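# Four arms build a freestanding three-block arch

## Task

Arm mounting positions on the tabletop (scene frame, metres, heading in degrees measured counter-clockwise from +x): arm1 at x=+0.65 y=+0.00 z=+0.72 heading +180; arm2 at x=+0.00 y=+0.65 z=+0.72 heading -90; arm3 at x=-0.65 y=+0.00 z=+0.72 heading +0; arm4 at x=+0.00 y=-0.65 z=+0.72 heading +90. Use the three blocks to make an arch. The two identical leaning blocks must each stand upright on one end, with that end sitting flat on the table, and must tilt toward one another. The third block, the keystone, must sit centred across the gap on the slanted upper ends of the two leaning blocks, touching both with no gap at either contact. All three blocks must lie along one line. Any number of arms may be used. The arch must stand without a robot supporting it. At the end, open the grippers and move the arms away.

## Robot and tools

Setup: four identical i2rt Big YAM arms, named arm1, arm2, arm3 and arm4, are mounted on the tabletop at the positions and headings listed in the task. Each has six revolute joints, a two-finger gripper and a wrist camera. With joints 1 and 6 at zero and the hand level and pointing forward, the camera rides on top of the hand and looks toward the fingertips. Maximum reach is roughly 1.0 m from the joint-1 axis. All poses share one scene frame. Its origin is on the floor and +z is up, so the tabletop is near z=0.72. The hand point lies midway between the fingertips. The hand's z axis runs along the fingers, and the fingers open and close along its y axis.

execute_actions: "actions" is a list holding one action or none. An action is an object keyed by arm name. Under each name is a "joints" object whose keys are joint names, and each value is an absolute target, not an offset. Ranges: joint1_rad -2.879 to 2.879 rad (rotates the arm about its base; positive is counter-clockwise seen from above; at 0 the arm extends in its heading direction). joint2_rad 0 to 3.141 rad (shoulder; at 0 the upper arm lies roughly level pointing backward, and increasing values raise it and then bring it forward). joint3_rad 0 to 3.019 rad (elbow; 0 is fully folded, positive opens). joint4_rad -1.692 to 1.57 rad (hand pitch; positive tips the fingers up). joint5_rad -1.57 to 1.57 rad (sideways hand swing; positive goes to the arm's right). joint6_rad -2.094 to 2.094 rad (hand roll; positive is clockwise seen from behind). gripper_m 0 to 0.093 m is the fingertip separation, with roughly 50-62 N of pad force or less. Any key you leave out keeps its previous target. All arms listed in one action start together and may finish at different times. No action runs longer than 15 s. An unknown key or an out-of-range value makes the whole call fail, and nothing moves. "cameras" picks the images to return: arm1_cam_wrist, arm2_cam_wrist, arm3_cam_wrist, arm4_cam_wrist, or "all". Omitting it, or passing null, returns all of them, and [] returns none. The "pictures" line gives the order of the images. An empty action list just reports the state.

wait(seconds 0-10): commands nothing new, lets the simulation run, then reports the state and images. zoom_image(camera, region [x0,y0,x1,y1] in pixels, origin at the top-left, at most 504x504): enlarges part of that camera's most recent full image. read_manual only returns licence texts. finished_scene(scene) takes the current scene number, is final, and reports whether the arch counts. Sending a reply with no tool call ends all of the work.

Reading results: joint_positions shows where each joint is. Tolerances for done: ±0.045, 0.14, 0.09, 0.055, 0.03, 0.035 rad for joints 1-6 and ±0.003 m for the gripper. joint_status reports how each commanded motion ended. off_target: the joint stopped short and may still be pushing. contact_stop: it gave up its target and holds where it stopped. time_out: it ran out of time and may keep pushing toward its target or a nearby clamped target; on_its_own lists such joints, and "held at" there is the target, not the position. not_followed, or a 'joint command not followed' line with a cause: the self- and inter-arm collision check blocked that arm's joints. Any gripper target is still carried out, and the blocked targets may be retried with later actions. To stop a push, send the joint its reported position. Very small target changes may produce no motion. If a result reports a stop, the remaining motion calls in that reply are skipped. Joint torques are raw drive outputs with offsets and noise, so read them only as rough hints of load.

Caution: the arms do not halt on contact and can press hard. Arm-to-arm pressing ends the run, and the collision check ignores fingers, gripper housings and cameras and may react too late. Joint speeds differ, so paths between postures can sweep wide. Move arms one at a time or keep them well apart. Holding loads heats motors. A MOTOR HOT warning appears at 85 °C, and at 100 °C the arm drops everything and faults (OVER-TEMPERATURE FAULT, limit_stop_at_motor_heat); if that happens, resend the targets. Heat keeps building while you think, so don't hold blocks longer than needed. Never knock a block off the work area; that ends the scene. Avoid drops, slips and slams. Loose objects may occasionally get nudged. Suggested order: inspect the blocks with the cameras, stand and tilt the two leaning blocks in a line, lower the keystone squarely onto their slanted tops, then release, confirm the arch stays up, retract all arms, and call finished_scene.

Each tool is called after "Call:" by a JSON object that holds its "fn" and its "kwargs", one argument or row to a line.

## Session

Call:
{"fn": "execute_actions", "kwargs": {
  "actions": []
}}

Scene clock: 0.00 s.
Joint torques (N m, as the arm reports them, + toward a larger angle): no reading
arm1.joint_positions: joint1_rad=-0.900 joint2_rad=+0.427 joint3_rad=+1.382 joint4_rad=-1.350 joint5_rad=+0.044 joint6_rad=-0.031 gripper_m=+0.094
arm1.joint_status: not commanded
arm1.hand: x=+0.5667 y=+0.1269 z=+1.3824 quat_wxyz=(-0.273, +0.744, -0.372, -0.483) (m; scene frame)
arm2.joint_positions: joint1_rad=+0.124 joint2_rad=+0.492 joint3_rad=+1.522 joint4_rad=-1.532 joint5_rad=-0.152 joint6_rad=+0.124 gripper_m=+0.094
arm2.joint_status: not commanded
arm2.hand: x=+0.0544 y=+0.5273 z=+1.3828 quat_wxyz=(-0.443, -0.563, -0.651, +0.253) (m; scene frame)
arm3.joint_positions: joint1_rad=+0.803 joint2_rad=+0.444 joint3_rad=+1.563 joint4_rad=-1.155 joint5_rad=-0.098 joint6_rad=+0.758 gripper_m=+0.095
arm3.joint_status: not commanded
arm3.hand: x=-0.5702 y=+0.0996 z=+1.4648 quat_wxyz=(-0.469, +0.041, -0.722, -0.507) (m; scene frame)
arm4.joint_positions: joint1_rad=+0.124 joint2_rad=+0.575 joint3_rad=+1.461 joint4_rad=-1.410 joint5_rad=+0.243 joint6_rad=+0.223 gripper_m=+0.095
arm4.joint_status: not commanded
arm4.hand: x=+0.0152 y=-0.4496 z=+1.3679 quat_wxyz=(-0.364, +0.540, -0.676, -0.345) (m; scene frame)
pictures: arm1_cam_wrist, arm2_cam_wrist, arm3_cam_wrist, arm4_cam_wrist
Images, in order (width x height): arm1_cam_wrist 504x504, arm2_cam_wrist 504x504, arm3_cam_wrist 504x504, arm4_cam_wrist 504x504.

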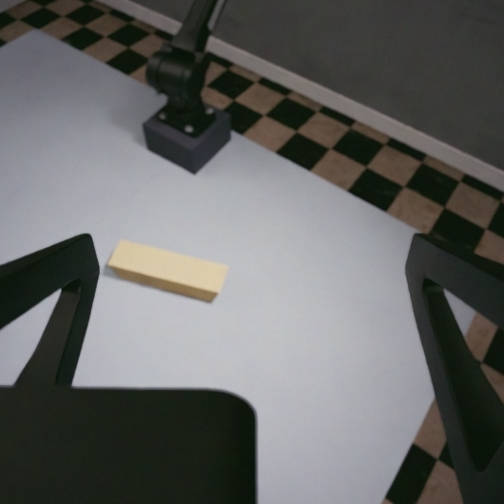

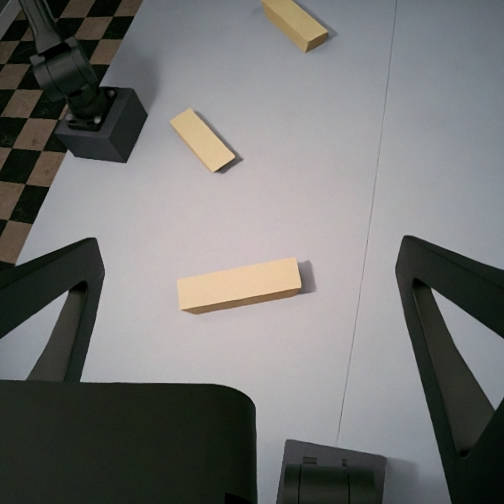

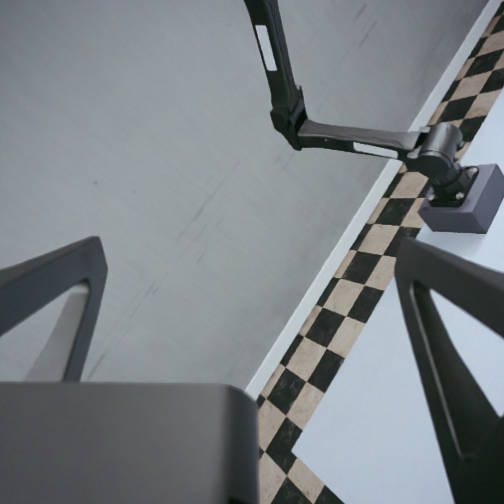

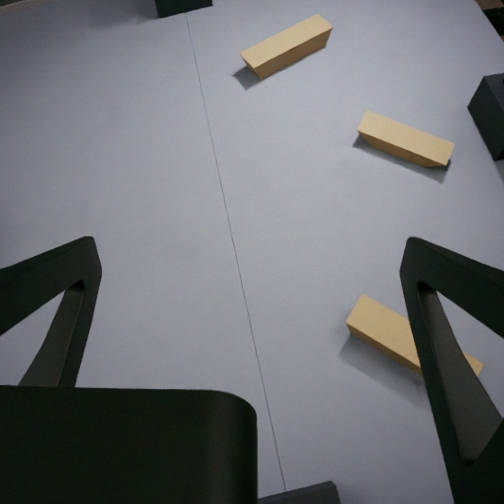

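Call:
{"fn": "zoom_image", "kwargs": {
  "camera": "arm4_cam_wrist",
  "region": [220, 0, 504, 200]
}}

Call:
{"fn": "zoom_image", "kwargs": {
  "camera": "arm2_cam_wrist",
  "region": [140, 0, 360, 330]
}}

Call:
{"fn": "zoom_image", "kwargs": {
  "camera": "arm4_cam_wrist",
  "region": [320, 260, 504, 420]
}}

Region (220, 0, 504, 200) of arm4_cam_wrist's 504x504 image, scaled by 1.775, with more detail than that image has; it fills the top 355 rows of this view, and the rest is white.

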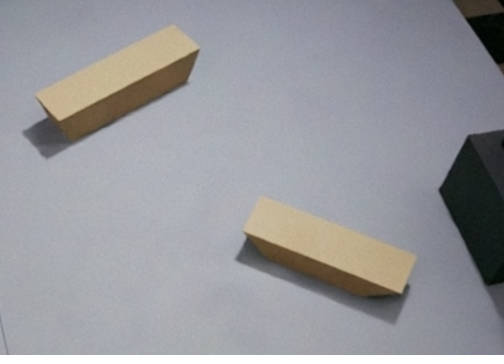

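Region (140, 0, 360, 330) of arm2_cam_wrist's 504x504 image, scaled by 1.527, with more detail than that image has.

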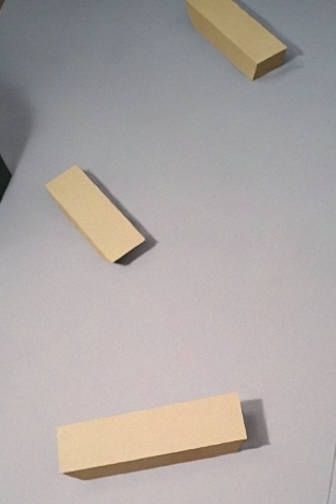

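Region (320, 260, 504, 420) of arm4_cam_wrist's 504x504 image, scaled by 2.739, with more detail than that image has; it fills the top 438 rows of this view, and the rest is white.

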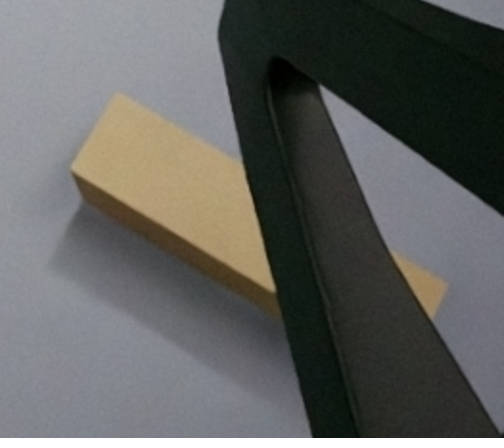

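Call:
{"fn": "execute_actions", "kwargs": {
  "actions": [
    {"arm1":{"joints":{"joint1_rad":-0.12,"joint2_rad":0.533,"joint3_rad":0.583,"joint4_rad":-1.01,"joint5_rad":0,"joint6_rad":0}},"arm2":{"joints":{"joint1_rad":0.72,"joint2_rad":0.821,"joint3_rad":0.681,"joint4_rad":-0.82,"joint5_rad":0,"joint6_rad":0}},"arm4":{"joints":{"joint1_rad":-0.785,"joint2_rad":0.984,"joint3_rad":0.765,"joint4_rad":-0.74,"joint5_rad":0,"joint6_rad":0}},"arm3":{"joints":{"joint1_rad":0,"joint2_rad":0.8,"joint3_rad":0.9,"joint4_rad":-0.3,"joint5_rad":0,"joint6_rad":0}}}
  ]
}}

Scene clock: 121.73 s.
Joint torques (N m, as the arm reports them, + toward a larger angle): arm1=[ 1.49 -0.46 11.9   1.97 -0.14  0.08] | arm2=[ 1.52 -4.07  9.16  1.72  0.05 -0.1 ] | arm3=[-0.38 -2.59 11.98  2.5   0.13 -0.2 ] | arm4=[-0.88 -6.45  8.    1.5   0.12 -0.22]
arm1.joint_positions: joint1_rad=-0.126 joint2_rad=+0.541 joint3_rad=+0.577 joint4_rad=-1.026 joint5_rad=+0.002 joint6_rad=-0.009 gripper_m=+0.094
arm1.joint_status: all done
arm1.hand: x=+0.4060 y=+0.0396 z=+1.0075 quat_wxyz=(-0.025, +0.956, -0.071, -0.285) (m; scene frame)
arm2.joint_positions: joint1_rad=+0.718 joint2_rad=+0.826 joint3_rad=+0.690 joint4_rad=-0.832 joint5_rad=-0.001 joint6_rad=+0.009 gripper_m=+0.094
arm2.joint_status: all done
arm2.hand: x=+0.2329 y=+0.4116 z=+1.0024 quat_wxyz=(-0.269, -0.377, -0.878, +0.117) (m; scene frame)
arm3.joint_positions: joint1_rad=+0.005 joint2_rad=+0.793 joint3_rad=+0.890 joint4_rad=-0.318 joint5_rad=+0.000 joint6_rad=+0.014 gripper_m=+0.095
arm3.joint_status: all done
arm3.hand: x=-0.2225 y=-0.0052 z=+1.2034 quat_wxyz=(-0.621, -0.010, -0.784, +0.002) (m; scene frame)
arm4.joint_positions: joint1_rad=-0.780 joint2_rad=+0.997 joint3_rad=+0.766 joint4_rad=-0.754 joint5_rad=+0.001 joint6_rad=+0.013 gripper_m=+0.095
arm4.joint_status: all done
arm4.hand: x=+0.2638 y=-0.3742 z=+0.9912 quat_wxyz=(-0.262, +0.373, -0.883, -0.110) (m; scene frame)
pictures: arm1_cam_wrist, arm2_cam_wrist, arm3_cam_wrist, arm4_cam_wrist
Images, in order (width x height): arm1_cam_wrist 504x504, arm2_cam_wrist 504x504, arm3_cam_wrist 504x504, arm4_cam_wrist 504x504.

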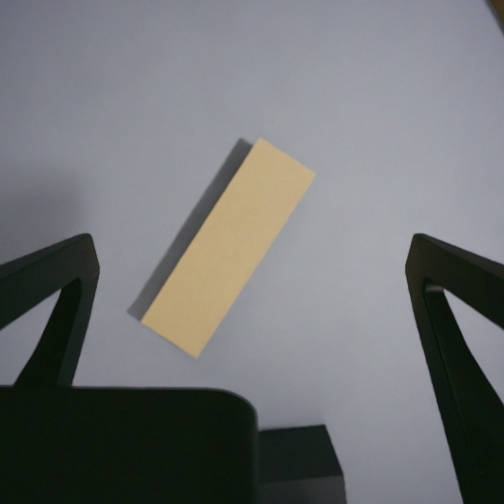

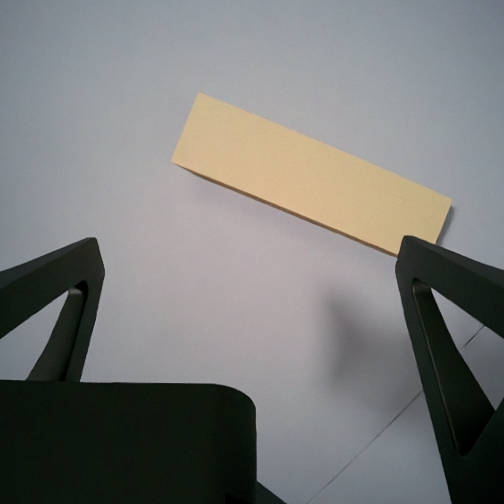

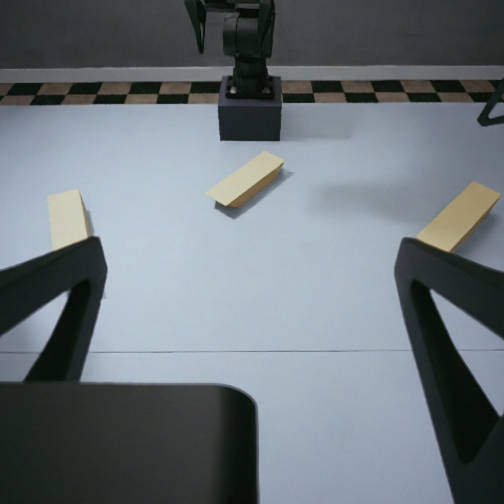

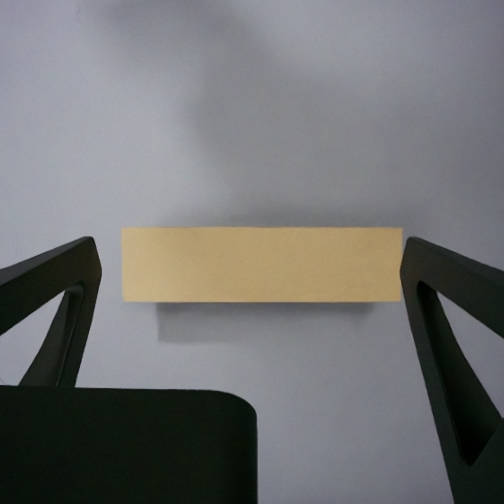

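Call:
{"fn": "zoom_image", "kwargs": {
  "camera": "arm1_cam_wrist",
  "region": [110, 120, 350, 370]
}}

Call:
{"fn": "zoom_image", "kwargs": {
  "camera": "arm2_cam_wrist",
  "region": [160, 70, 470, 280]
}}

Call:
{"fn": "zoom_image", "kwargs": {
  "camera": "arm4_cam_wrist",
  "region": [100, 200, 420, 360]
}}

Call:
{"fn": "zoom_image", "kwargs": {
  "camera": "arm3_cam_wrist",
  "region": [180, 130, 320, 240]
}}

Region (110, 120, 350, 370) of arm1_cam_wrist's 504x504 image, scaled by 2.016, with more detail than that image has; it fills the left 484 columns of this view, and the rest is white.

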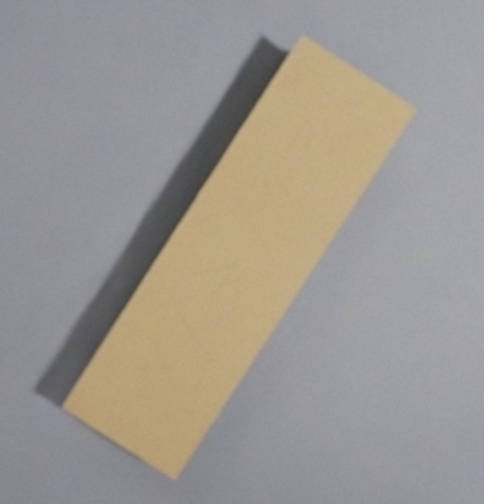

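Region (160, 70, 470, 280) of arm2_cam_wrist's 504x504 image, scaled by 1.626, with more detail than that image has; it fills the top 341 rows of this view, and the rest is white.

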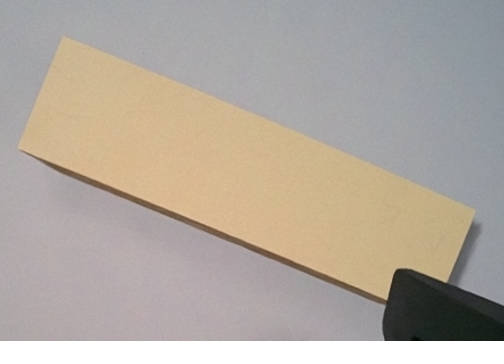

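Region (100, 200, 420, 360) of arm4_cam_wrist's 504x504 image, scaled by 1.575, with more detail than that image has.

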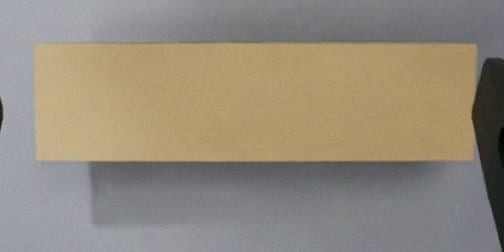

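Region (180, 130, 320, 240) of arm3_cam_wrist's 504x504 image, scaled by 3.600, with more detail than that image has; it fills the top 396 rows of this view, and the rest is white.

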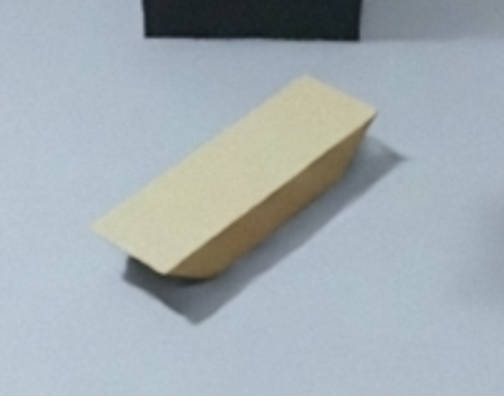

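Call:
{"fn": "execute_actions", "kwargs": {
  "actions": [
    {"arm1":{"joints":{"joint1_rad":-0.049,"joint2_rad":1.167,"joint3_rad":0.537,"joint4_rad":-0.941,"joint5_rad":0,"joint6_rad":0.642}},"arm2":{"joints":{"joint1_rad":0.547,"joint2_rad":1.531,"joint3_rad":0.926,"joint4_rad":-0.9655,"joint5_rad":0,"joint6_rad":-1.347}},"arm4":{"joints":{"joint1_rad":-0.768,"joint2_rad":1.455,"joint3_rad":0.852,"joint4_rad":-0.968,"joint5_rad":0,"joint6_rad":1.57}}}
  ]
}}

Scene clock: 243.90 s.
Joint torques (N m, as the arm reports them, + toward a larger angle): arm1=[ 1.24 -5.76  8.51  0.72 -0.09  0.1 ] | arm2=[  1.52 -10.55   8.24  -0.2   -0.05  -0.1 ] | arm3=[-0.55 -2.5  11.98  2.51  0.14 -0.18] | arm4=[  0.44 -10.07   7.97  -0.36   0.21  -0.05]
arm1.joint_positions: joint1_rad=-0.054 joint2_rad=+1.164 joint3_rad=+0.536 joint4_rad=-0.951 joint5_rad=+0.002 joint6_rad=+0.633 gripper_m=+0.094
arm1.joint_status: all done
arm1.hand: x=+0.4117 y=+0.0212 z=+0.8503 quat_wxyz=(-0.003, +0.936, -0.351, +0.004) (m; scene frame)
arm2.joint_positions: joint1_rad=+0.546 joint2_rad=+1.526 joint3_rad=+0.911 joint4_rad=-0.959 joint5_rad=-0.001 joint6_rad=-1.338 gripper_m=+0.094
arm2.joint_status: all done
arm2.hand: x=+0.2148 y=+0.3338 z=+0.8471 quat_wxyz=(+0.006, +0.179, -0.984, -0.003) (m; scene frame)
arm3.joint_positions: joint1_rad=+0.005 joint2_rad=+0.793 joint3_rad=+0.890 joint4_rad=-0.318 joint5_rad=+0.000 joint6_rad=+0.014 gripper_m=+0.095
arm3.joint_status: not commanded
arm3.hand: x=-0.2225 y=-0.0052 z=+1.2034 quat_wxyz=(-0.621, -0.010, -0.784, +0.002) (m; scene frame)
arm4.joint_positions: joint1_rad=-0.780 joint2_rad=+1.450 joint3_rad=+0.822 joint4_rad=-0.960 joint5_rad=+0.001 joint6_rad=+1.557 gripper_m=+0.095
arm4.joint_status: all done
arm4.hand: x=+0.2408 y=-0.4000 z=+0.8426 quat_wxyz=(+0.001, -0.365, -0.931, +0.015) (m; scene frame)
pictures: arm1_cam_wrist, arm2_cam_wrist, arm3_cam_wrist, arm4_cam_wrist
Images, in order (width x height): arm1_cam_wrist 504x504, arm2_cam_wrist 504x504, arm3_cam_wrist 504x504, arm4_cam_wrist 504x504.

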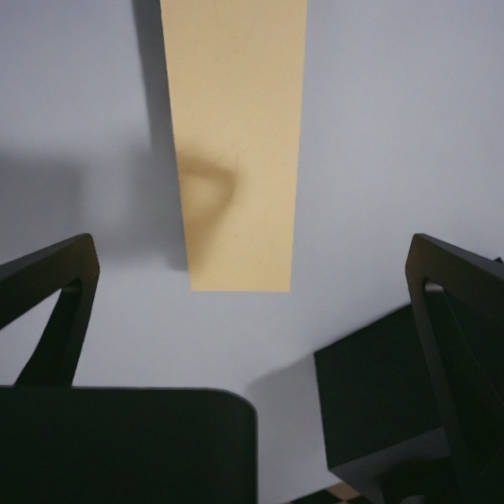

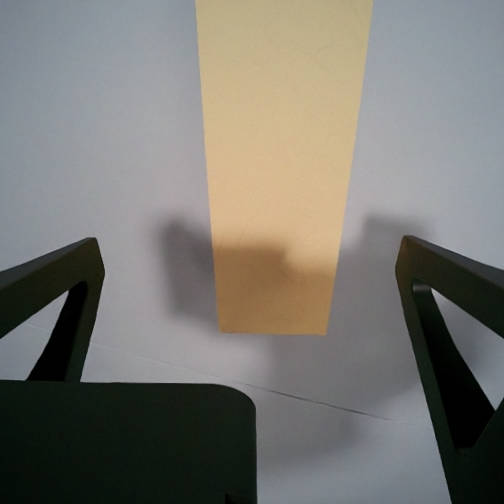

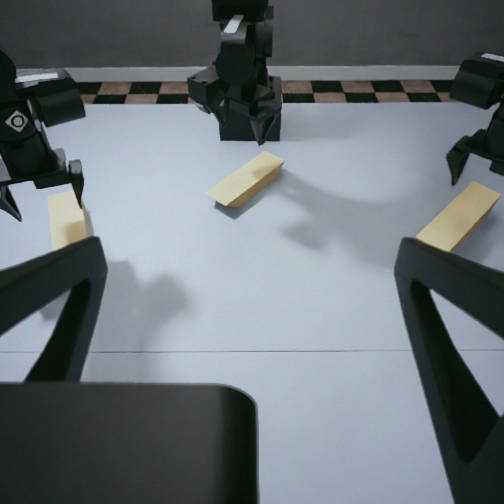

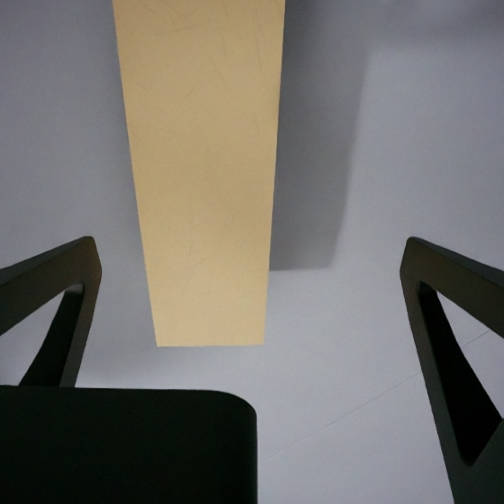

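Call:
{"fn": "execute_actions", "kwargs": {
  "actions": [
    {"arm1":{"joints":{"joint1_rad":-0.028,"joint2_rad":1.31,"joint3_rad":0.473,"joint4_rad":-0.734,"joint6_rad":0.665}},"arm2":{"joints":{"joint1_rad":0.539,"joint2_rad":1.619,"joint3_rad":0.905,"joint4_rad":-0.853}},"arm4":{"joints":{"joint1_rad":-0.778,"joint2_rad":1.553,"joint3_rad":0.85,"joint4_rad":-0.848,"joint6_rad":1.6}}}
  ]
}}

Scene clock: 325.97 s.
Joint torques (N m, as the arm reports them, + toward a larger angle): arm1=[ 1.75 -7.54  7.38  0.73 -0.09  0.09] | arm2=[  0.76 -10.51   6.28   0.43  -0.05  -0.1 ] | arm3=[-0.42 -2.53 11.97  2.52  0.14 -0.18] | arm4=[ -0.37 -10.46   7.37   0.31   0.21  -0.01]
arm1.joint_positions: joint1_rad=-0.037 joint2_rad=+1.315 joint3_rad=+0.468 joint4_rad=-0.745 joint5_rad=+0.002 joint6_rad=+0.656 gripper_m=+0.094
arm1.joint_status: all done
arm1.hand: x=+0.4129 y=+0.0170 z=+0.7977 quat_wxyz=(-0.004, +0.935, -0.354, +0.010) (m; scene frame)
arm2.joint_positions: joint1_rad=+0.546 joint2_rad=+1.608 joint3_rad=+0.911 joint4_rad=-0.860 joint5_rad=-0.001 joint6_rad=-1.339 gripper_m=+0.094
arm2.joint_status: all done
arm2.hand: x=+0.2234 y=+0.3205 z=+0.8167 quat_wxyz=(+0.003, +0.180, -0.984, +0.004) (m; scene frame)
arm3.joint_positions: joint1_rad=+0.005 joint2_rad=+0.793 joint3_rad=+0.890 joint4_rad=-0.318 joint5_rad=+0.000 joint6_rad=+0.014 gripper_m=+0.095
arm3.joint_status: not commanded
arm3.hand: x=-0.2225 y=-0.0052 z=+1.2034 quat_wxyz=(-0.621, -0.010, -0.784, +0.002) (m; scene frame)
arm4.joint_positions: joint1_rad=-0.780 joint2_rad=+1.542 joint3_rad=+0.822 joint4_rad=-0.857 joint5_rad=+0.001 joint6_rad=+1.587 gripper_m=+0.095
arm4.joint_status: all done
arm4.hand: x=+0.2519 y=-0.3887 z=+0.8114 quat_wxyz=(-0.001, -0.379, -0.925, +0.009) (m; scene frame)
pictures: arm1_cam_wrist, arm2_cam_wrist, arm3_cam_wrist, arm4_cam_wrist
Images, in order (width x height): arm1_cam_wrist 504x504, arm2_cam_wrist 504x504, arm3_cam_wrist 504x504, arm4_cam_wrist 504x504.

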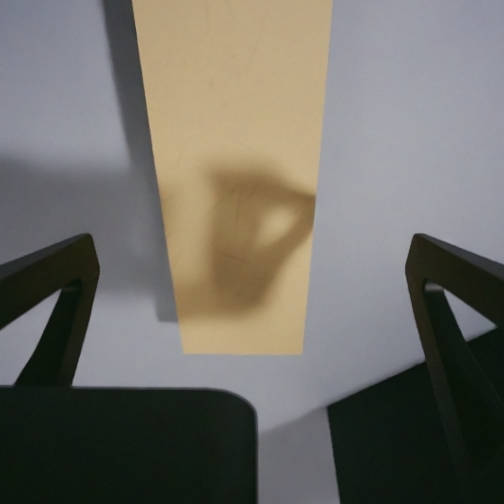

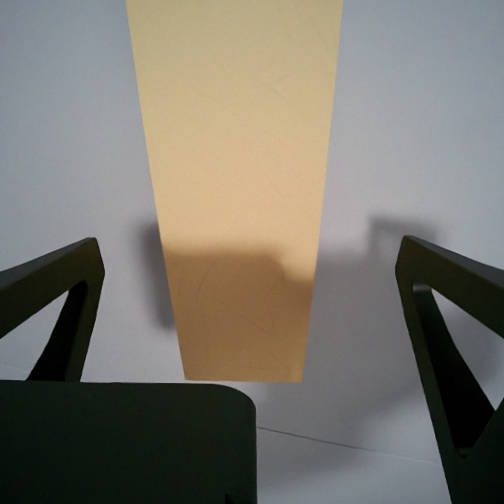

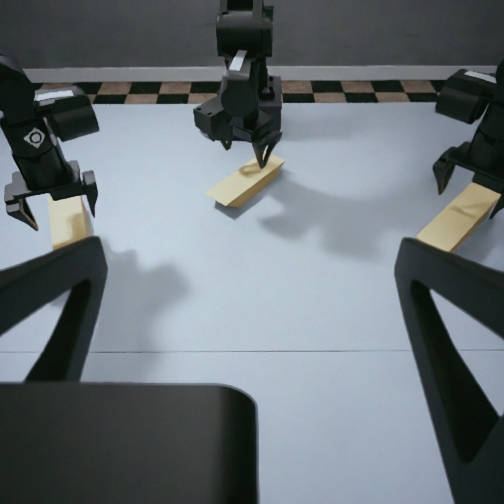

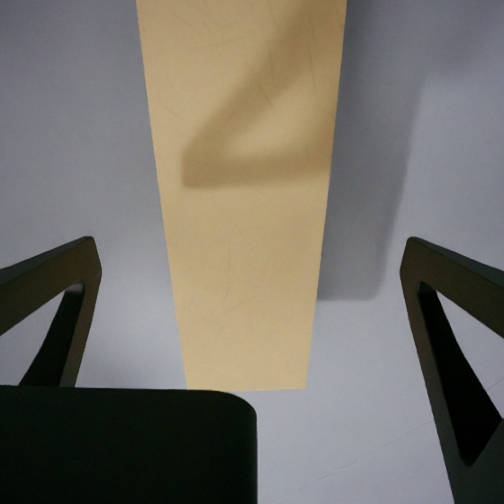

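Call:
{"fn": "execute_actions", "kwargs": {
  "actions": [
    {"arm1":{"joints":{"joint2_rad":1.513,"joint3_rad":0.432,"joint4_rad":-0.48}},"arm2":{"joints":{"joint2_rad":1.755,"joint3_rad":0.857,"joint4_rad":-0.673}},"arm4":{"joints":{"joint2_rad":1.69,"joint3_rad":0.772,"joint4_rad":-0.653}}}
  ]
}}

Scene clock: 365.53 s.
Joint torques (N m, as the arm reports them, + toward a larger angle): arm1=[ 1.52 -8.71  4.85  0.73 -0.07  0.1 ] | arm2=[  0.88 -11.91   5.23   0.39  -0.05  -0.11] | arm3=[-0.39 -2.46 11.98  2.49  0.14 -0.18] | arm4=[ -0.5  -11.75   4.96   0.36   0.21   0.  ]
arm1.joint_positions: joint1_rad=-0.037 joint2_rad=+1.514 joint3_rad=+0.434 joint4_rad=-0.491 joint5_rad=+0.002 joint6_rad=+0.656 gripper_m=+0.094
arm1.joint_status: all done
arm1.hand: x=+0.4046 y=+0.0175 z=+0.7452 quat_wxyz=(-0.001, +0.935, -0.354, +0.000) (m; scene frame)
arm2.joint_positions: joint1_rad=+0.546 joint2_rad=+1.752 joint3_rad=+0.860 joint4_rad=-0.681 joint5_rad=-0.001 joint6_rad=-1.339 gripper_m=+0.094
arm2.joint_status: all done
arm2.hand: x=+0.2205 y=+0.3237 z=+0.7490 quat_wxyz=(+0.006, +0.180, -0.984, -0.003) (m; scene frame)
arm3.joint_positions: joint1_rad=+0.005 joint2_rad=+0.793 joint3_rad=+0.890 joint4_rad=-0.318 joint5_rad=+0.000 joint6_rad=+0.014 gripper_m=+0.095
arm3.joint_status: not commanded
arm3.hand: x=-0.2225 y=-0.0052 z=+1.2034 quat_wxyz=(-0.621, -0.010, -0.784, +0.002) (m; scene frame)
arm4.joint_positions: joint1_rad=-0.780 joint2_rad=+1.687 joint3_rad=+0.766 joint4_rad=-0.662 joint5_rad=+0.001 joint6_rad=+1.588 gripper_m=+0.095
arm4.joint_status: all done
arm4.hand: x=+0.2498 y=-0.3917 z=+0.7470 quat_wxyz=(+0.000, -0.380, -0.925, +0.012) (m; scene frame)
pictures: arm1_cam_wrist, arm2_cam_wrist, arm3_cam_wrist, arm4_cam_wrist
Images, in order (width x height): arm1_cam_wrist 504x504, arm2_cam_wrist 504x504, arm3_cam_wrist 504x504, arm4_cam_wrist 504x504.

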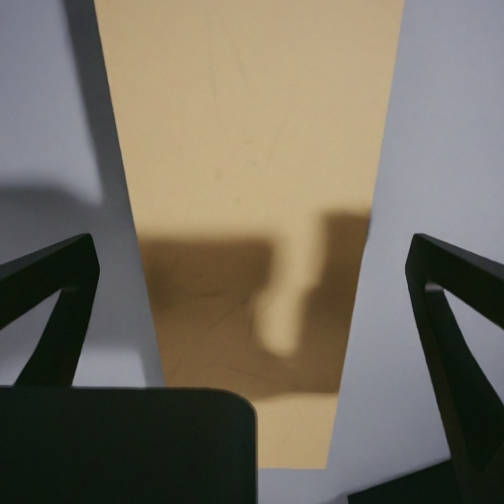

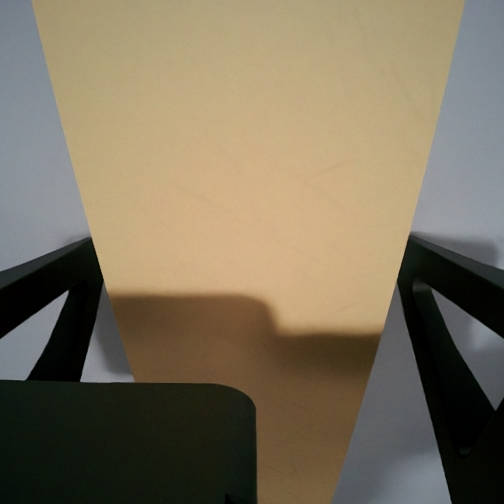

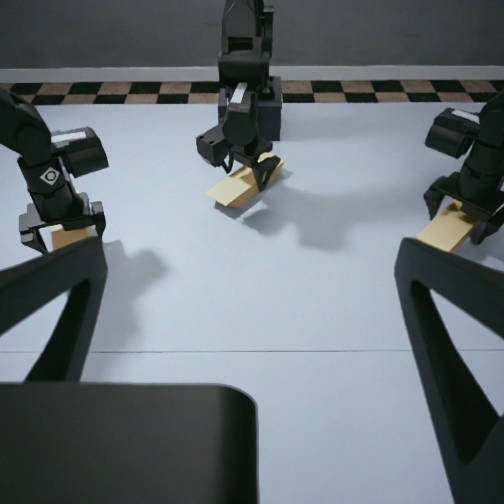

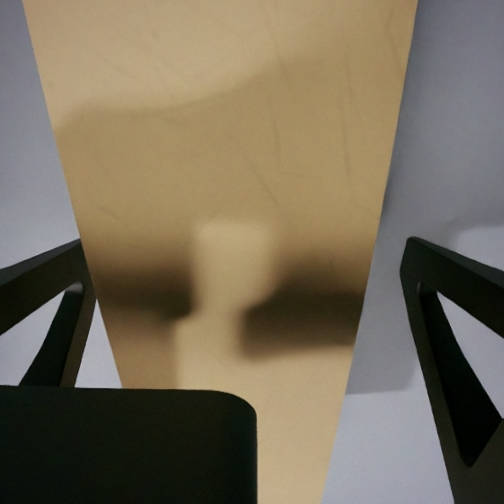

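Call:
{"fn": "execute_actions", "kwargs": {
  "actions": [
    {"arm1":{"joints":{"gripper_m":0.045}},"arm2":{"joints":{"gripper_m":0.045}},"arm4":{"joints":{"gripper_m":0.045}}}
  ]
}}

Call:
{"fn": "zoom_image", "kwargs": {
  "camera": "arm3_cam_wrist",
  "region": [180, 110, 320, 230]
}}

Scene clock: 371.37 s.
Joint torques (N m, as the arm reports them, + toward a larger angle): arm1=[ 1.59 -8.66  4.87  0.71 -0.07  0.07] | arm2=[  0.78 -12.07   5.27   0.34  -0.07  -0.09] | arm3=[-0.53 -2.54 11.98  2.5   0.14 -0.19] | arm4=[ -0.47 -12.05   4.9    0.19   0.23  -0.02]
arm1.joint_positions: joint1_rad=-0.037 joint2_rad=+1.514 joint3_rad=+0.434 joint4_rad=-0.490 joint5_rad=+0.002 joint6_rad=+0.657 gripper_m=+0.059
arm1.joint_status: gripper_m off_target (ended at +0.059, target +0.045)
arm1.hand: x=+0.4044 y=+0.0176 z=+0.7452 quat_wxyz=(-0.001, +0.935, -0.354, +0.000) (m; scene frame)
arm2.joint_positions: joint1_rad=+0.546 joint2_rad=+1.752 joint3_rad=+0.860 joint4_rad=-0.679 joint5_rad=-0.001 joint6_rad=-1.340 gripper_m=+0.061
arm2.joint_status: gripper_m off_target (ended at +0.061, target +0.045)
arm2.hand: x=+0.2208 y=+0.3233 z=+0.7490 quat_wxyz=(+0.006, +0.180, -0.984, -0.002) (m; scene frame)
arm3.joint_positions: joint1_rad=+0.005 joint2_rad=+0.793 joint3_rad=+0.890 joint4_rad=-0.318 joint5_rad=+0.000 joint6_rad=+0.014 gripper_m=+0.095
arm3.joint_status: not commanded
arm3.hand: x=-0.2225 y=-0.0052 z=+1.2034 quat_wxyz=(-0.621, -0.010, -0.784, +0.002) (m; scene frame)
arm4.joint_positions: joint1_rad=-0.780 joint2_rad=+1.687 joint3_rad=+0.766 joint4_rad=-0.658 joint5_rad=+0.001 joint6_rad=+1.590 gripper_m=+0.060
arm4.joint_status: gripper_m off_target (ended at +0.060, target +0.045)
arm4.hand: x=+0.2504 y=-0.3910 z=+0.7470 quat_wxyz=(-0.001, -0.381, -0.925, +0.010) (m; scene frame)
pictures: arm1_cam_wrist, arm2_cam_wrist, arm3_cam_wrist, arm4_cam_wrist
Images, in order (width x height): arm1_cam_wrist 504x504, arm2_cam_wrist 504x504, arm3_cam_wrist 504x504, arm4_cam_wrist 504x504.

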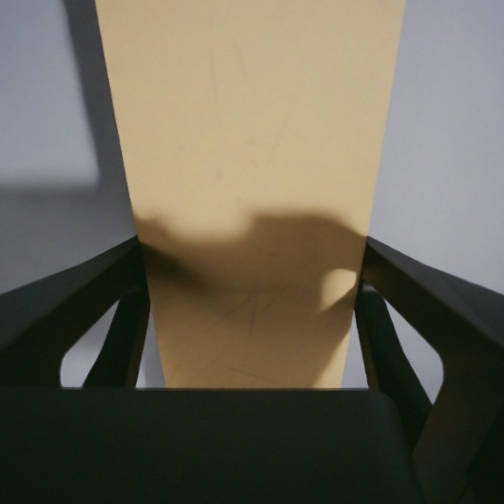

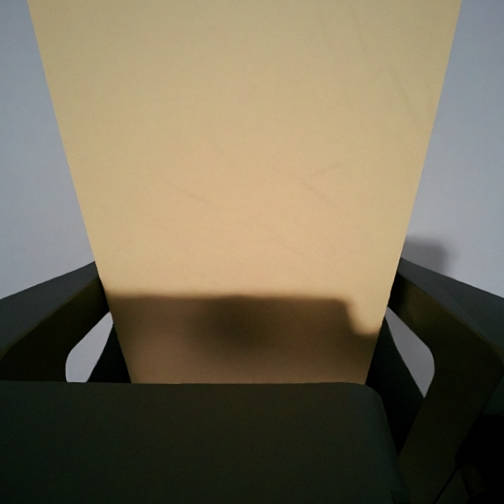

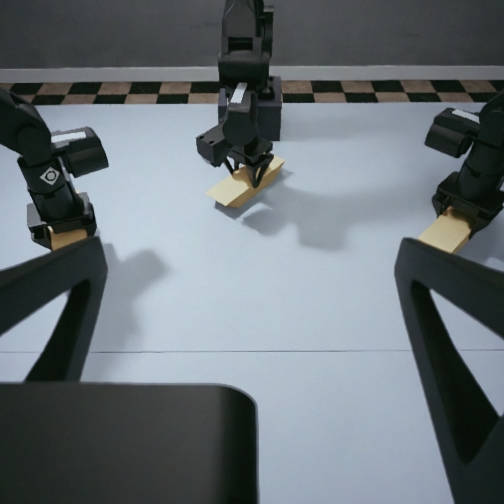

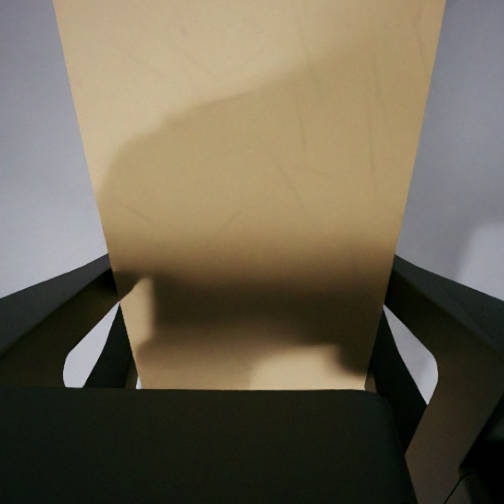

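Region (180, 110, 320, 230) of arm3_cam_wrist's 504x504 image, scaled by 3.600, with more detail than that image has; it fills the top 432 rows of this view, and the rest is white.

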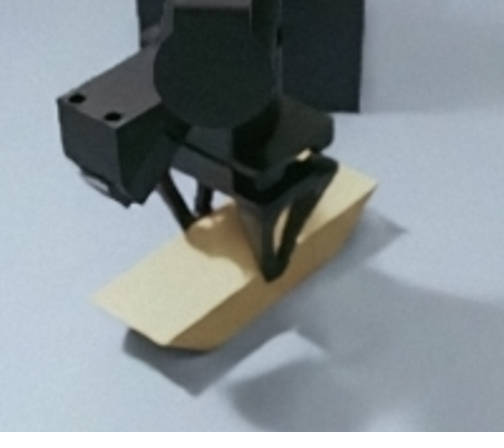

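Call:
{"fn": "execute_actions", "kwargs": {
  "actions": [
    {"arm1":{"joints":{"joint2_rad":1.081,"joint3_rad":0.64,"joint4_rad":-1.12}},"arm2":{"joints":{"joint2_rad":1.476,"joint3_rad":1.03,"joint4_rad":-1.11}},"arm4":{"joints":{"joint2_rad":1.395,"joint3_rad":0.965,"joint4_rad":-1.117}}}
  ]
}}

Scene clock: 399.67 s.
Joint torques (N m, as the arm reports them, + toward a larger angle): arm1=[ 1.44 -5.15 10.43 -0.09 -0.07  0.08] | arm2=[  0.89 -10.79   9.57  -0.36  -0.07  -0.09] | arm3=[-0.58 -2.45 11.97  2.5   0.14 -0.18] | arm4=[-0.34 -9.9   8.28 -0.34  0.25 -0.03]
arm1.joint_positions: joint1_rad=-0.037 joint2_rad=+1.075 joint3_rad=+0.628 joint4_rad=-1.111 joint5_rad=+0.002 joint6_rad=+0.657 gripper_m=+0.059
arm1.joint_status: all done
arm1.hand: x=+0.4036 y=+0.0176 z=+0.9006 quat_wxyz=(+0.000, +0.935, -0.354, -0.006) (m; scene frame)
arm2.joint_positions: joint1_rad=+0.546 joint2_rad=+1.476 joint3_rad=+1.004 joint4_rad=-1.102 joint5_rad=-0.001 joint6_rad=-1.340 gripper_m=+0.061
arm2.joint_status: all done
arm2.hand: x=+0.2205 y=+0.3262 z=+0.8958 quat_wxyz=(+0.006, +0.180, -0.984, -0.003) (m; scene frame)
arm3.joint_positions: joint1_rad=+0.005 joint2_rad=+0.793 joint3_rad=+0.890 joint4_rad=-0.318 joint5_rad=+0.000 joint6_rad=+0.014 gripper_m=+0.095
arm3.joint_status: not commanded
arm3.hand: x=-0.2225 y=-0.0052 z=+1.2034 quat_wxyz=(-0.621, -0.010, -0.784, +0.002) (m; scene frame)
arm4.joint_positions: joint1_rad=-0.780 joint2_rad=+1.388 joint3_rad=+0.941 joint4_rad=-1.108 joint5_rad=+0.000 joint6_rad=+1.590 gripper_m=+0.060
arm4.joint_status: all done
arm4.hand: x=+0.2547 y=-0.3846 z=+0.9028 quat_wxyz=(-0.005, -0.381, -0.925, -0.002) (m; scene frame)
pictures: arm1_cam_wrist, arm2_cam_wrist, arm3_cam_wrist, arm4_cam_wrist
Images, in order (width x height): arm1_cam_wrist 504x504, arm2_cam_wrist 504x504, arm3_cam_wrist 504x504, arm4_cam_wrist 504x504.

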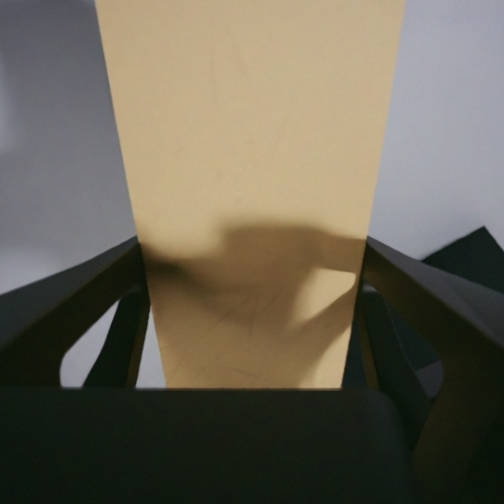

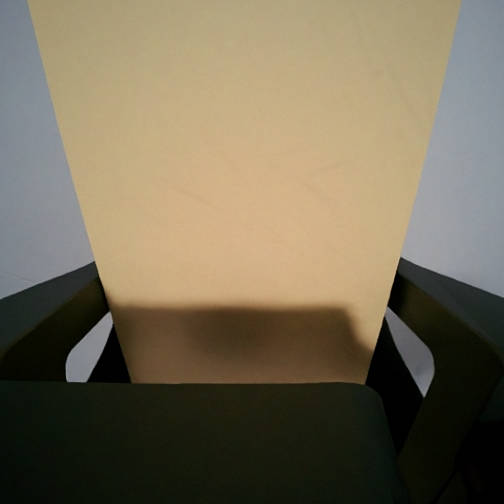

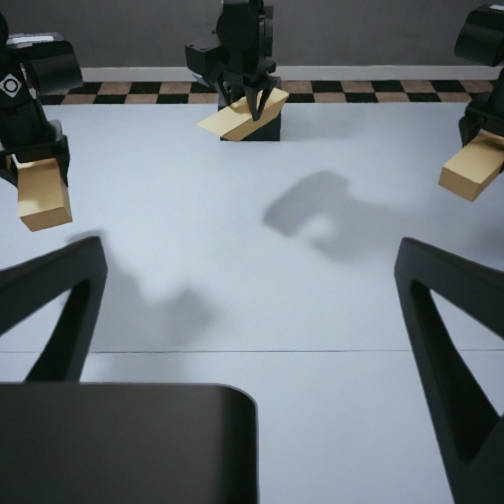

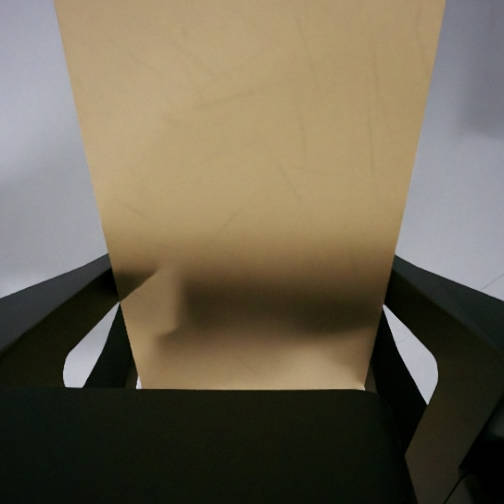

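Call:
{"fn": "execute_actions", "kwargs": {
  "actions": [
    {"arm4":{"joints":{"joint1_rad":0.0}},"arm3":{"joints":{"joint1_rad":0,"joint2_rad":1.597,"joint3_rad":1.927,"joint4_rad":-1.29}}}
  ],
  "cameras": ["arm3_cam_wrist"]
}}

Call:
{"fn": "execute_actions", "kwargs": {
  "actions": [
    {"arm4":{"joints":{"joint2_rad":1.647,"joint3_rad":0.74,"joint4_rad":0.915,"joint6_rad":1.57}}}
  ],
  "cameras": ["arm3_cam_wrist"]
}}

Scene clock: 485.30 s.
Joint torques (N m, as the arm reports them, + toward a larger angle): arm1=[ 1.58 -4.98 10.42 -0.11 -0.08  0.08] | arm2=[  0.86 -10.91   9.64  -0.26  -0.07  -0.09] | arm3=[ -0.57 -15.07  14.18   1.06   0.13  -0.18] | arm4=[-0.26 -9.98  8.3  -0.36  0.36 -0.03]
arm1.joint_positions: joint1_rad=-0.037 joint2_rad=+1.075 joint3_rad=+0.628 joint4_rad=-1.111 joint5_rad=+0.002 joint6_rad=+0.657 gripper_m=+0.059
arm1.joint_status: not commanded
arm1.hand: x=+0.4036 y=+0.0176 z=+0.9006 quat_wxyz=(+0.000, +0.935, -0.354, -0.006) (m; scene frame)
arm2.joint_positions: joint1_rad=+0.546 joint2_rad=+1.476 joint3_rad=+1.004 joint4_rad=-1.102 joint5_rad=-0.001 joint6_rad=-1.340 gripper_m=+0.061
arm2.joint_status: not commanded
arm2.hand: x=+0.2205 y=+0.3262 z=+0.8958 quat_wxyz=(+0.006, +0.180, -0.984, -0.003) (m; scene frame)
arm3.joint_positions: joint1_rad=+0.005 joint2_rad=+1.600 joint3_rad=+1.885 joint4_rad=-1.282 joint5_rad=+0.000 joint6_rad=+0.014 gripper_m=+0.095
arm3.joint_status: all done
arm3.hand: x=-0.0469 y=-0.0081 z=+1.1785 quat_wxyz=(-0.278, -0.013, -0.960, +0.002) (m; scene frame)
arm4.joint_positions: joint1_rad=-0.001 joint2_rad=+1.388 joint3_rad=+0.941 joint4_rad=-1.108 joint5_rad=-0.003 joint6_rad=+1.590 gripper_m=+0.060
arm4.joint_status: all done
arm4.hand: x=-0.0059 y=-0.2825 z=+0.9017 quat_wxyz=(+0.002, -0.002, -1.000, -0.002) (m; scene frame)
pictures: arm3_cam_wrist
Images, in order (width x height): arm3_cam_wrist 504x504.

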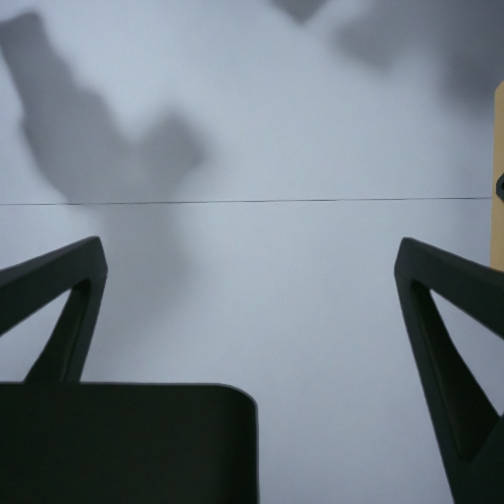

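Scene clock: 487.30 s.
Joint torques (N m, as the arm reports them, + toward a larger angle): arm1=[ 1.51 -5.06 10.45 -0.1  -0.07  0.08] | arm2=[  0.77 -10.93   9.63  -0.27  -0.07  -0.09] | arm3=[ -0.48 -14.82  14.21   1.07   0.13  -0.19] | arm4=[ -0.34 -13.59   7.7    3.2    0.21  -0.28]
arm1.joint_positions: joint1_rad=-0.037 joint2_rad=+1.075 joint3_rad=+0.628 joint4_rad=-1.111 joint5_rad=+0.002 joint6_rad=+0.657 gripper_m=+0.059
arm1.joint_status: not commanded
arm1.hand: x=+0.4036 y=+0.0176 z=+0.9006 quat_wxyz=(+0.000, +0.935, -0.354, -0.006) (m; scene frame)
arm2.joint_positions: joint1_rad=+0.546 joint2_rad=+1.476 joint3_rad=+1.004 joint4_rad=-1.102 joint5_rad=-0.001 joint6_rad=-1.340 gripper_m=+0.061
arm2.joint_status: not commanded
arm2.hand: x=+0.2205 y=+0.3262 z=+0.8958 quat_wxyz=(+0.006, +0.180, -0.984, -0.003) (m; scene frame)
arm3.joint_positions: joint1_rad=+0.005 joint2_rad=+1.600 joint3_rad=+1.885 joint4_rad=-1.282 joint5_rad=+0.000 joint6_rad=+0.014 gripper_m=+0.095
arm3.joint_status: not commanded
arm3.hand: x=-0.0469 y=-0.0081 z=+1.1785 quat_wxyz=(-0.278, -0.013, -0.960, +0.002) (m; scene frame)
arm4.joint_positions: joint1_rad=-0.001 joint2_rad=+1.647 joint3_rad=+0.710 joint4_rad=+0.872 joint5_rad=-0.002 joint6_rad=+1.580 gripper_m=+0.060
arm4.joint_status: all done
arm4.hand: x=-0.0093 y=-0.0597 z=+0.9735 quat_wxyz=(+0.010, +0.003, -0.734, -0.679) (m; scene frame)
pictures: arm3_cam_wrist
Images, in order (width x height): arm3_cam_wrist 504x504.

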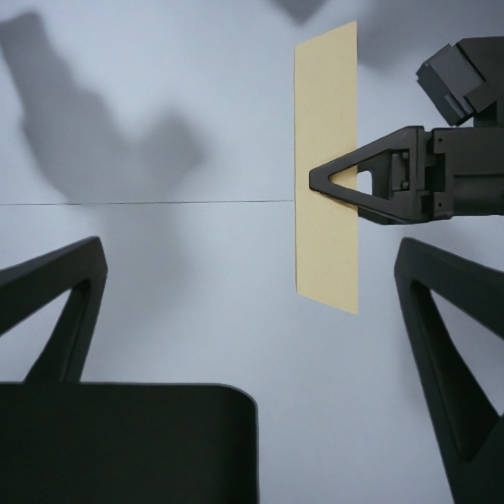

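Call:
{"fn": "zoom_image", "kwargs": {
  "camera": "arm3_cam_wrist",
  "region": [240, 0, 440, 330]
}}

Region (240, 0, 440, 330) of arm3_cam_wrist's 504x504 image, scaled by 1.527, with more detail than that image has; it fills the left 305 columns of this view, and the rest is white.

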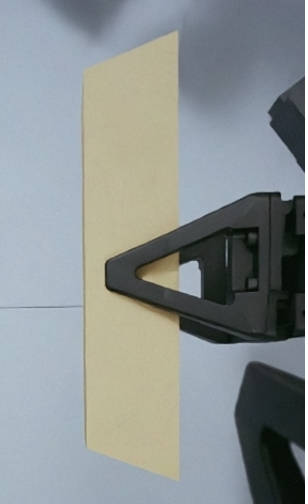

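Call:
{"fn": "zoom_image", "kwargs": {
  "camera": "arm3_cam_wrist",
  "region": [270, 10, 380, 90]
}}

Call:
{"fn": "zoom_image", "kwargs": {
  "camera": "arm3_cam_wrist",
  "region": [270, 250, 380, 330]
}}

Region (270, 10, 380, 90) of arm3_cam_wrist's 504x504 image, scaled by 4.582, with more detail than that image has; it fills the top 367 rows of this view, and the rest is white.

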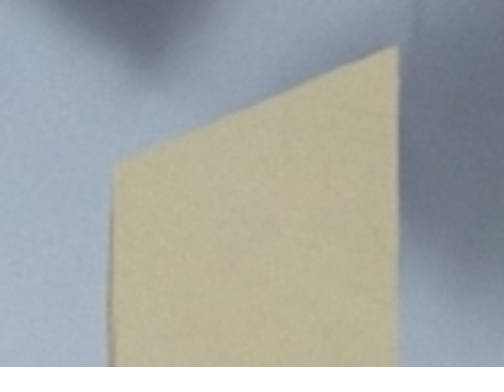

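Region (270, 250, 380, 330) of arm3_cam_wrist's 504x504 image, scaled by 4.582, with more detail than that image has; it fills the top 367 rows of this view, and the rest is white.

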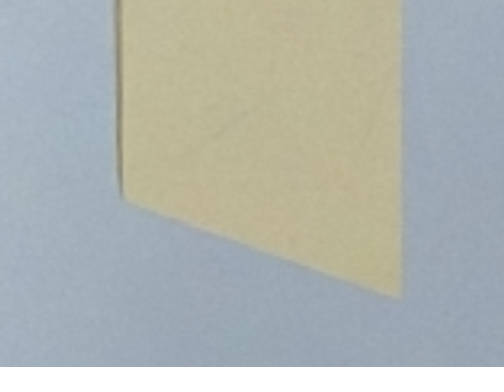

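Call:
{"fn": "execute_actions", "kwargs": {
  "actions": [
    {"arm4":{"joints":{"joint2_rad":1.481,"joint3_rad":0.345,"joint4_rad":0.81}}}
  ],
  "cameras": []
}}

Call:
{"fn": "execute_actions", "kwargs": {
  "actions": [
    {"arm4":{"joints":{"joint6_rad":0.0}},"arm1":{"joints":{"joint1_rad":0.035,"joint2_rad":1.714,"joint3_rad":0.68,"joint4_rad":1.06,"joint6_rad":1.57}}}
  ],
  "cameras": ["arm3_cam_wrist","arm4_cam_wrist"]
}}

Scene clock: 605.13 s.
Joint torques (N m, as the arm reports them, + toward a larger angle): arm1=[ 1.5  -4.99 10.42 -0.1  -0.06  0.07] | arm2=[  0.83 -10.82   9.64  -0.25  -0.06  -0.09] | arm3=[ -0.56 -14.67  14.2    1.04   0.13  -0.19] | arm4=[ -0.21 -11.11   5.81   2.21   0.25  -0.26]
arm1.joint_positions: joint1_rad=-0.037 joint2_rad=+1.075 joint3_rad=+0.628 joint4_rad=-1.111 joint5_rad=+0.002 joint6_rad=+0.657 gripper_m=+0.059
arm1.joint_status: not commanded
arm1.hand: x=+0.4036 y=+0.0176 z=+0.9006 quat_wxyz=(+0.000, +0.935, -0.354, -0.006) (m; scene frame)
arm2.joint_positions: joint1_rad=+0.546 joint2_rad=+1.476 joint3_rad=+1.004 joint4_rad=-1.102 joint5_rad=-0.001 joint6_rad=-1.340 gripper_m=+0.061
arm2.joint_status: not commanded
arm2.hand: x=+0.2205 y=+0.3262 z=+0.8958 quat_wxyz=(+0.006, +0.180, -0.984, -0.003) (m; scene frame)
arm3.joint_positions: joint1_rad=+0.005 joint2_rad=+1.600 joint3_rad=+1.885 joint4_rad=-1.282 joint5_rad=+0.000 joint6_rad=+0.014 gripper_m=+0.095
arm3.joint_status: not commanded
arm3.hand: x=-0.0469 y=-0.0081 z=+1.1785 quat_wxyz=(-0.278, -0.013, -0.960, +0.002) (m; scene frame)
arm4.joint_positions: joint1_rad=-0.001 joint2_rad=+1.516 joint3_rad=+0.318 joint4_rad=+0.791 joint5_rad=-0.002 joint6_rad=+1.580 gripper_m=+0.060
arm4.joint_status: all done
arm4.hand: x=-0.0069 y=-0.2174 z=+0.8554 quat_wxyz=(+0.008, +0.003, -0.839, -0.544) (m; scene frame)
pictures: none
No camera images: the call's "cameras" was empty. Leave "cameras" out to get every camera's image.

Scene clock: 607.30 s.
Joint torques (N m, as the arm reports them, + toward a larger angle): arm1=[  1.28 -14.74   9.79   3.32  -0.12   0.  ] | arm2=[  0.69 -10.94   9.62  -0.28  -0.08  -0.09] | arm3=[ -0.5  -14.69  14.2    1.04   0.13  -0.19] | arm4=[ -0.14 -11.45   5.79   2.24   0.2   -0.23]
arm1.joint_positions: joint1_rad=+0.031 joint2_rad=+1.718 joint3_rad=+0.647 joint4_rad=+1.028 joint5_rad=+0.002 joint6_rad=+1.560 gripper_m=+0.059
arm1.joint_status: all done
arm1.hand: x=+0.0786 y=+0.0004 z=+0.9643 quat_wxyz=(+0.486, +0.513, -0.509, -0.492) (m; scene frame)
arm2.joint_positions: joint1_rad=+0.546 joint2_rad=+1.476 joint3_rad=+1.004 joint4_rad=-1.102 joint5_rad=-0.001 joint6_rad=-1.340 gripper_m=+0.061
arm2.joint_status: not commanded
arm2.hand: x=+0.2205 y=+0.3262 z=+0.8958 quat_wxyz=(+0.006, +0.180, -0.984, -0.003) (m; scene frame)
arm3.joint_positions: joint1_rad=+0.005 joint2_rad=+1.600 joint3_rad=+1.885 joint4_rad=-1.282 joint5_rad=+0.000 joint6_rad=+0.014 gripper_m=+0.095
arm3.joint_status: not commanded
arm3.hand: x=-0.0469 y=-0.0081 z=+1.1785 quat_wxyz=(-0.278, -0.013, -0.960, +0.002) (m; scene frame)
arm4.joint_positions: joint1_rad=-0.001 joint2_rad=+1.516 joint3_rad=+0.318 joint4_rad=+0.791 joint5_rad=-0.002 joint6_rad=+0.013 gripper_m=+0.060
arm4.joint_status: all done
arm4.hand: x=-0.0069 y=-0.2174 z=+0.8554 quat_wxyz=(-0.378, +0.594, -0.592, -0.391) (m; scene frame)
pictures: arm3_cam_wrist, arm4_cam_wrist
Images, in order (width x height): arm3_cam_wrist 504x504, arm4_cam_wrist 504x504.

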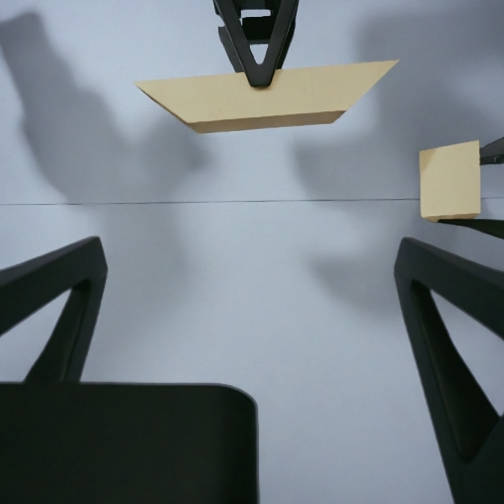

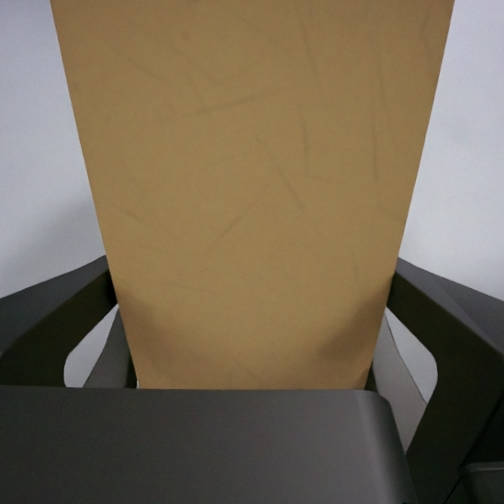

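Call:
{"fn": "zoom_image", "kwargs": {
  "camera": "arm3_cam_wrist",
  "region": [120, 30, 420, 150]
}}

Region (120, 30, 420, 150) of arm3_cam_wrist's 504x504 image, scaled by 1.680, with more detail than that image has; it fills the top 202 rows of this view, and the rest is white.

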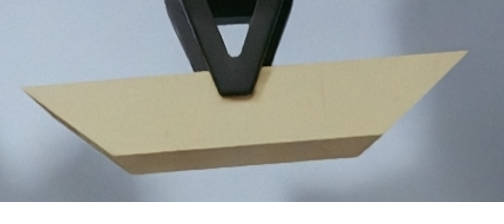

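Call:
{"fn": "zoom_image", "kwargs": {
  "camera": "arm3_cam_wrist",
  "region": [200, 0, 320, 140]
}}

Region (200, 0, 320, 140) of arm3_cam_wrist's 504x504 image, scaled by 3.600, with more detail than that image has; it fills the left 432 columns of this view, and the rest is white.

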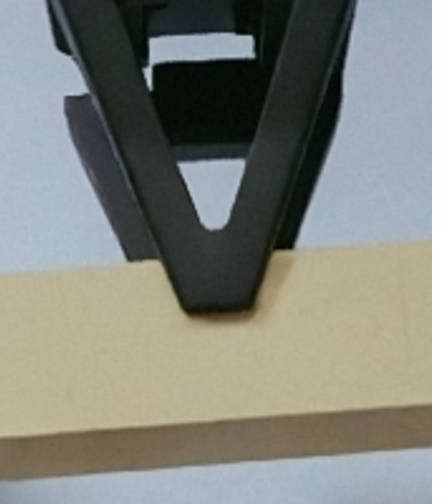

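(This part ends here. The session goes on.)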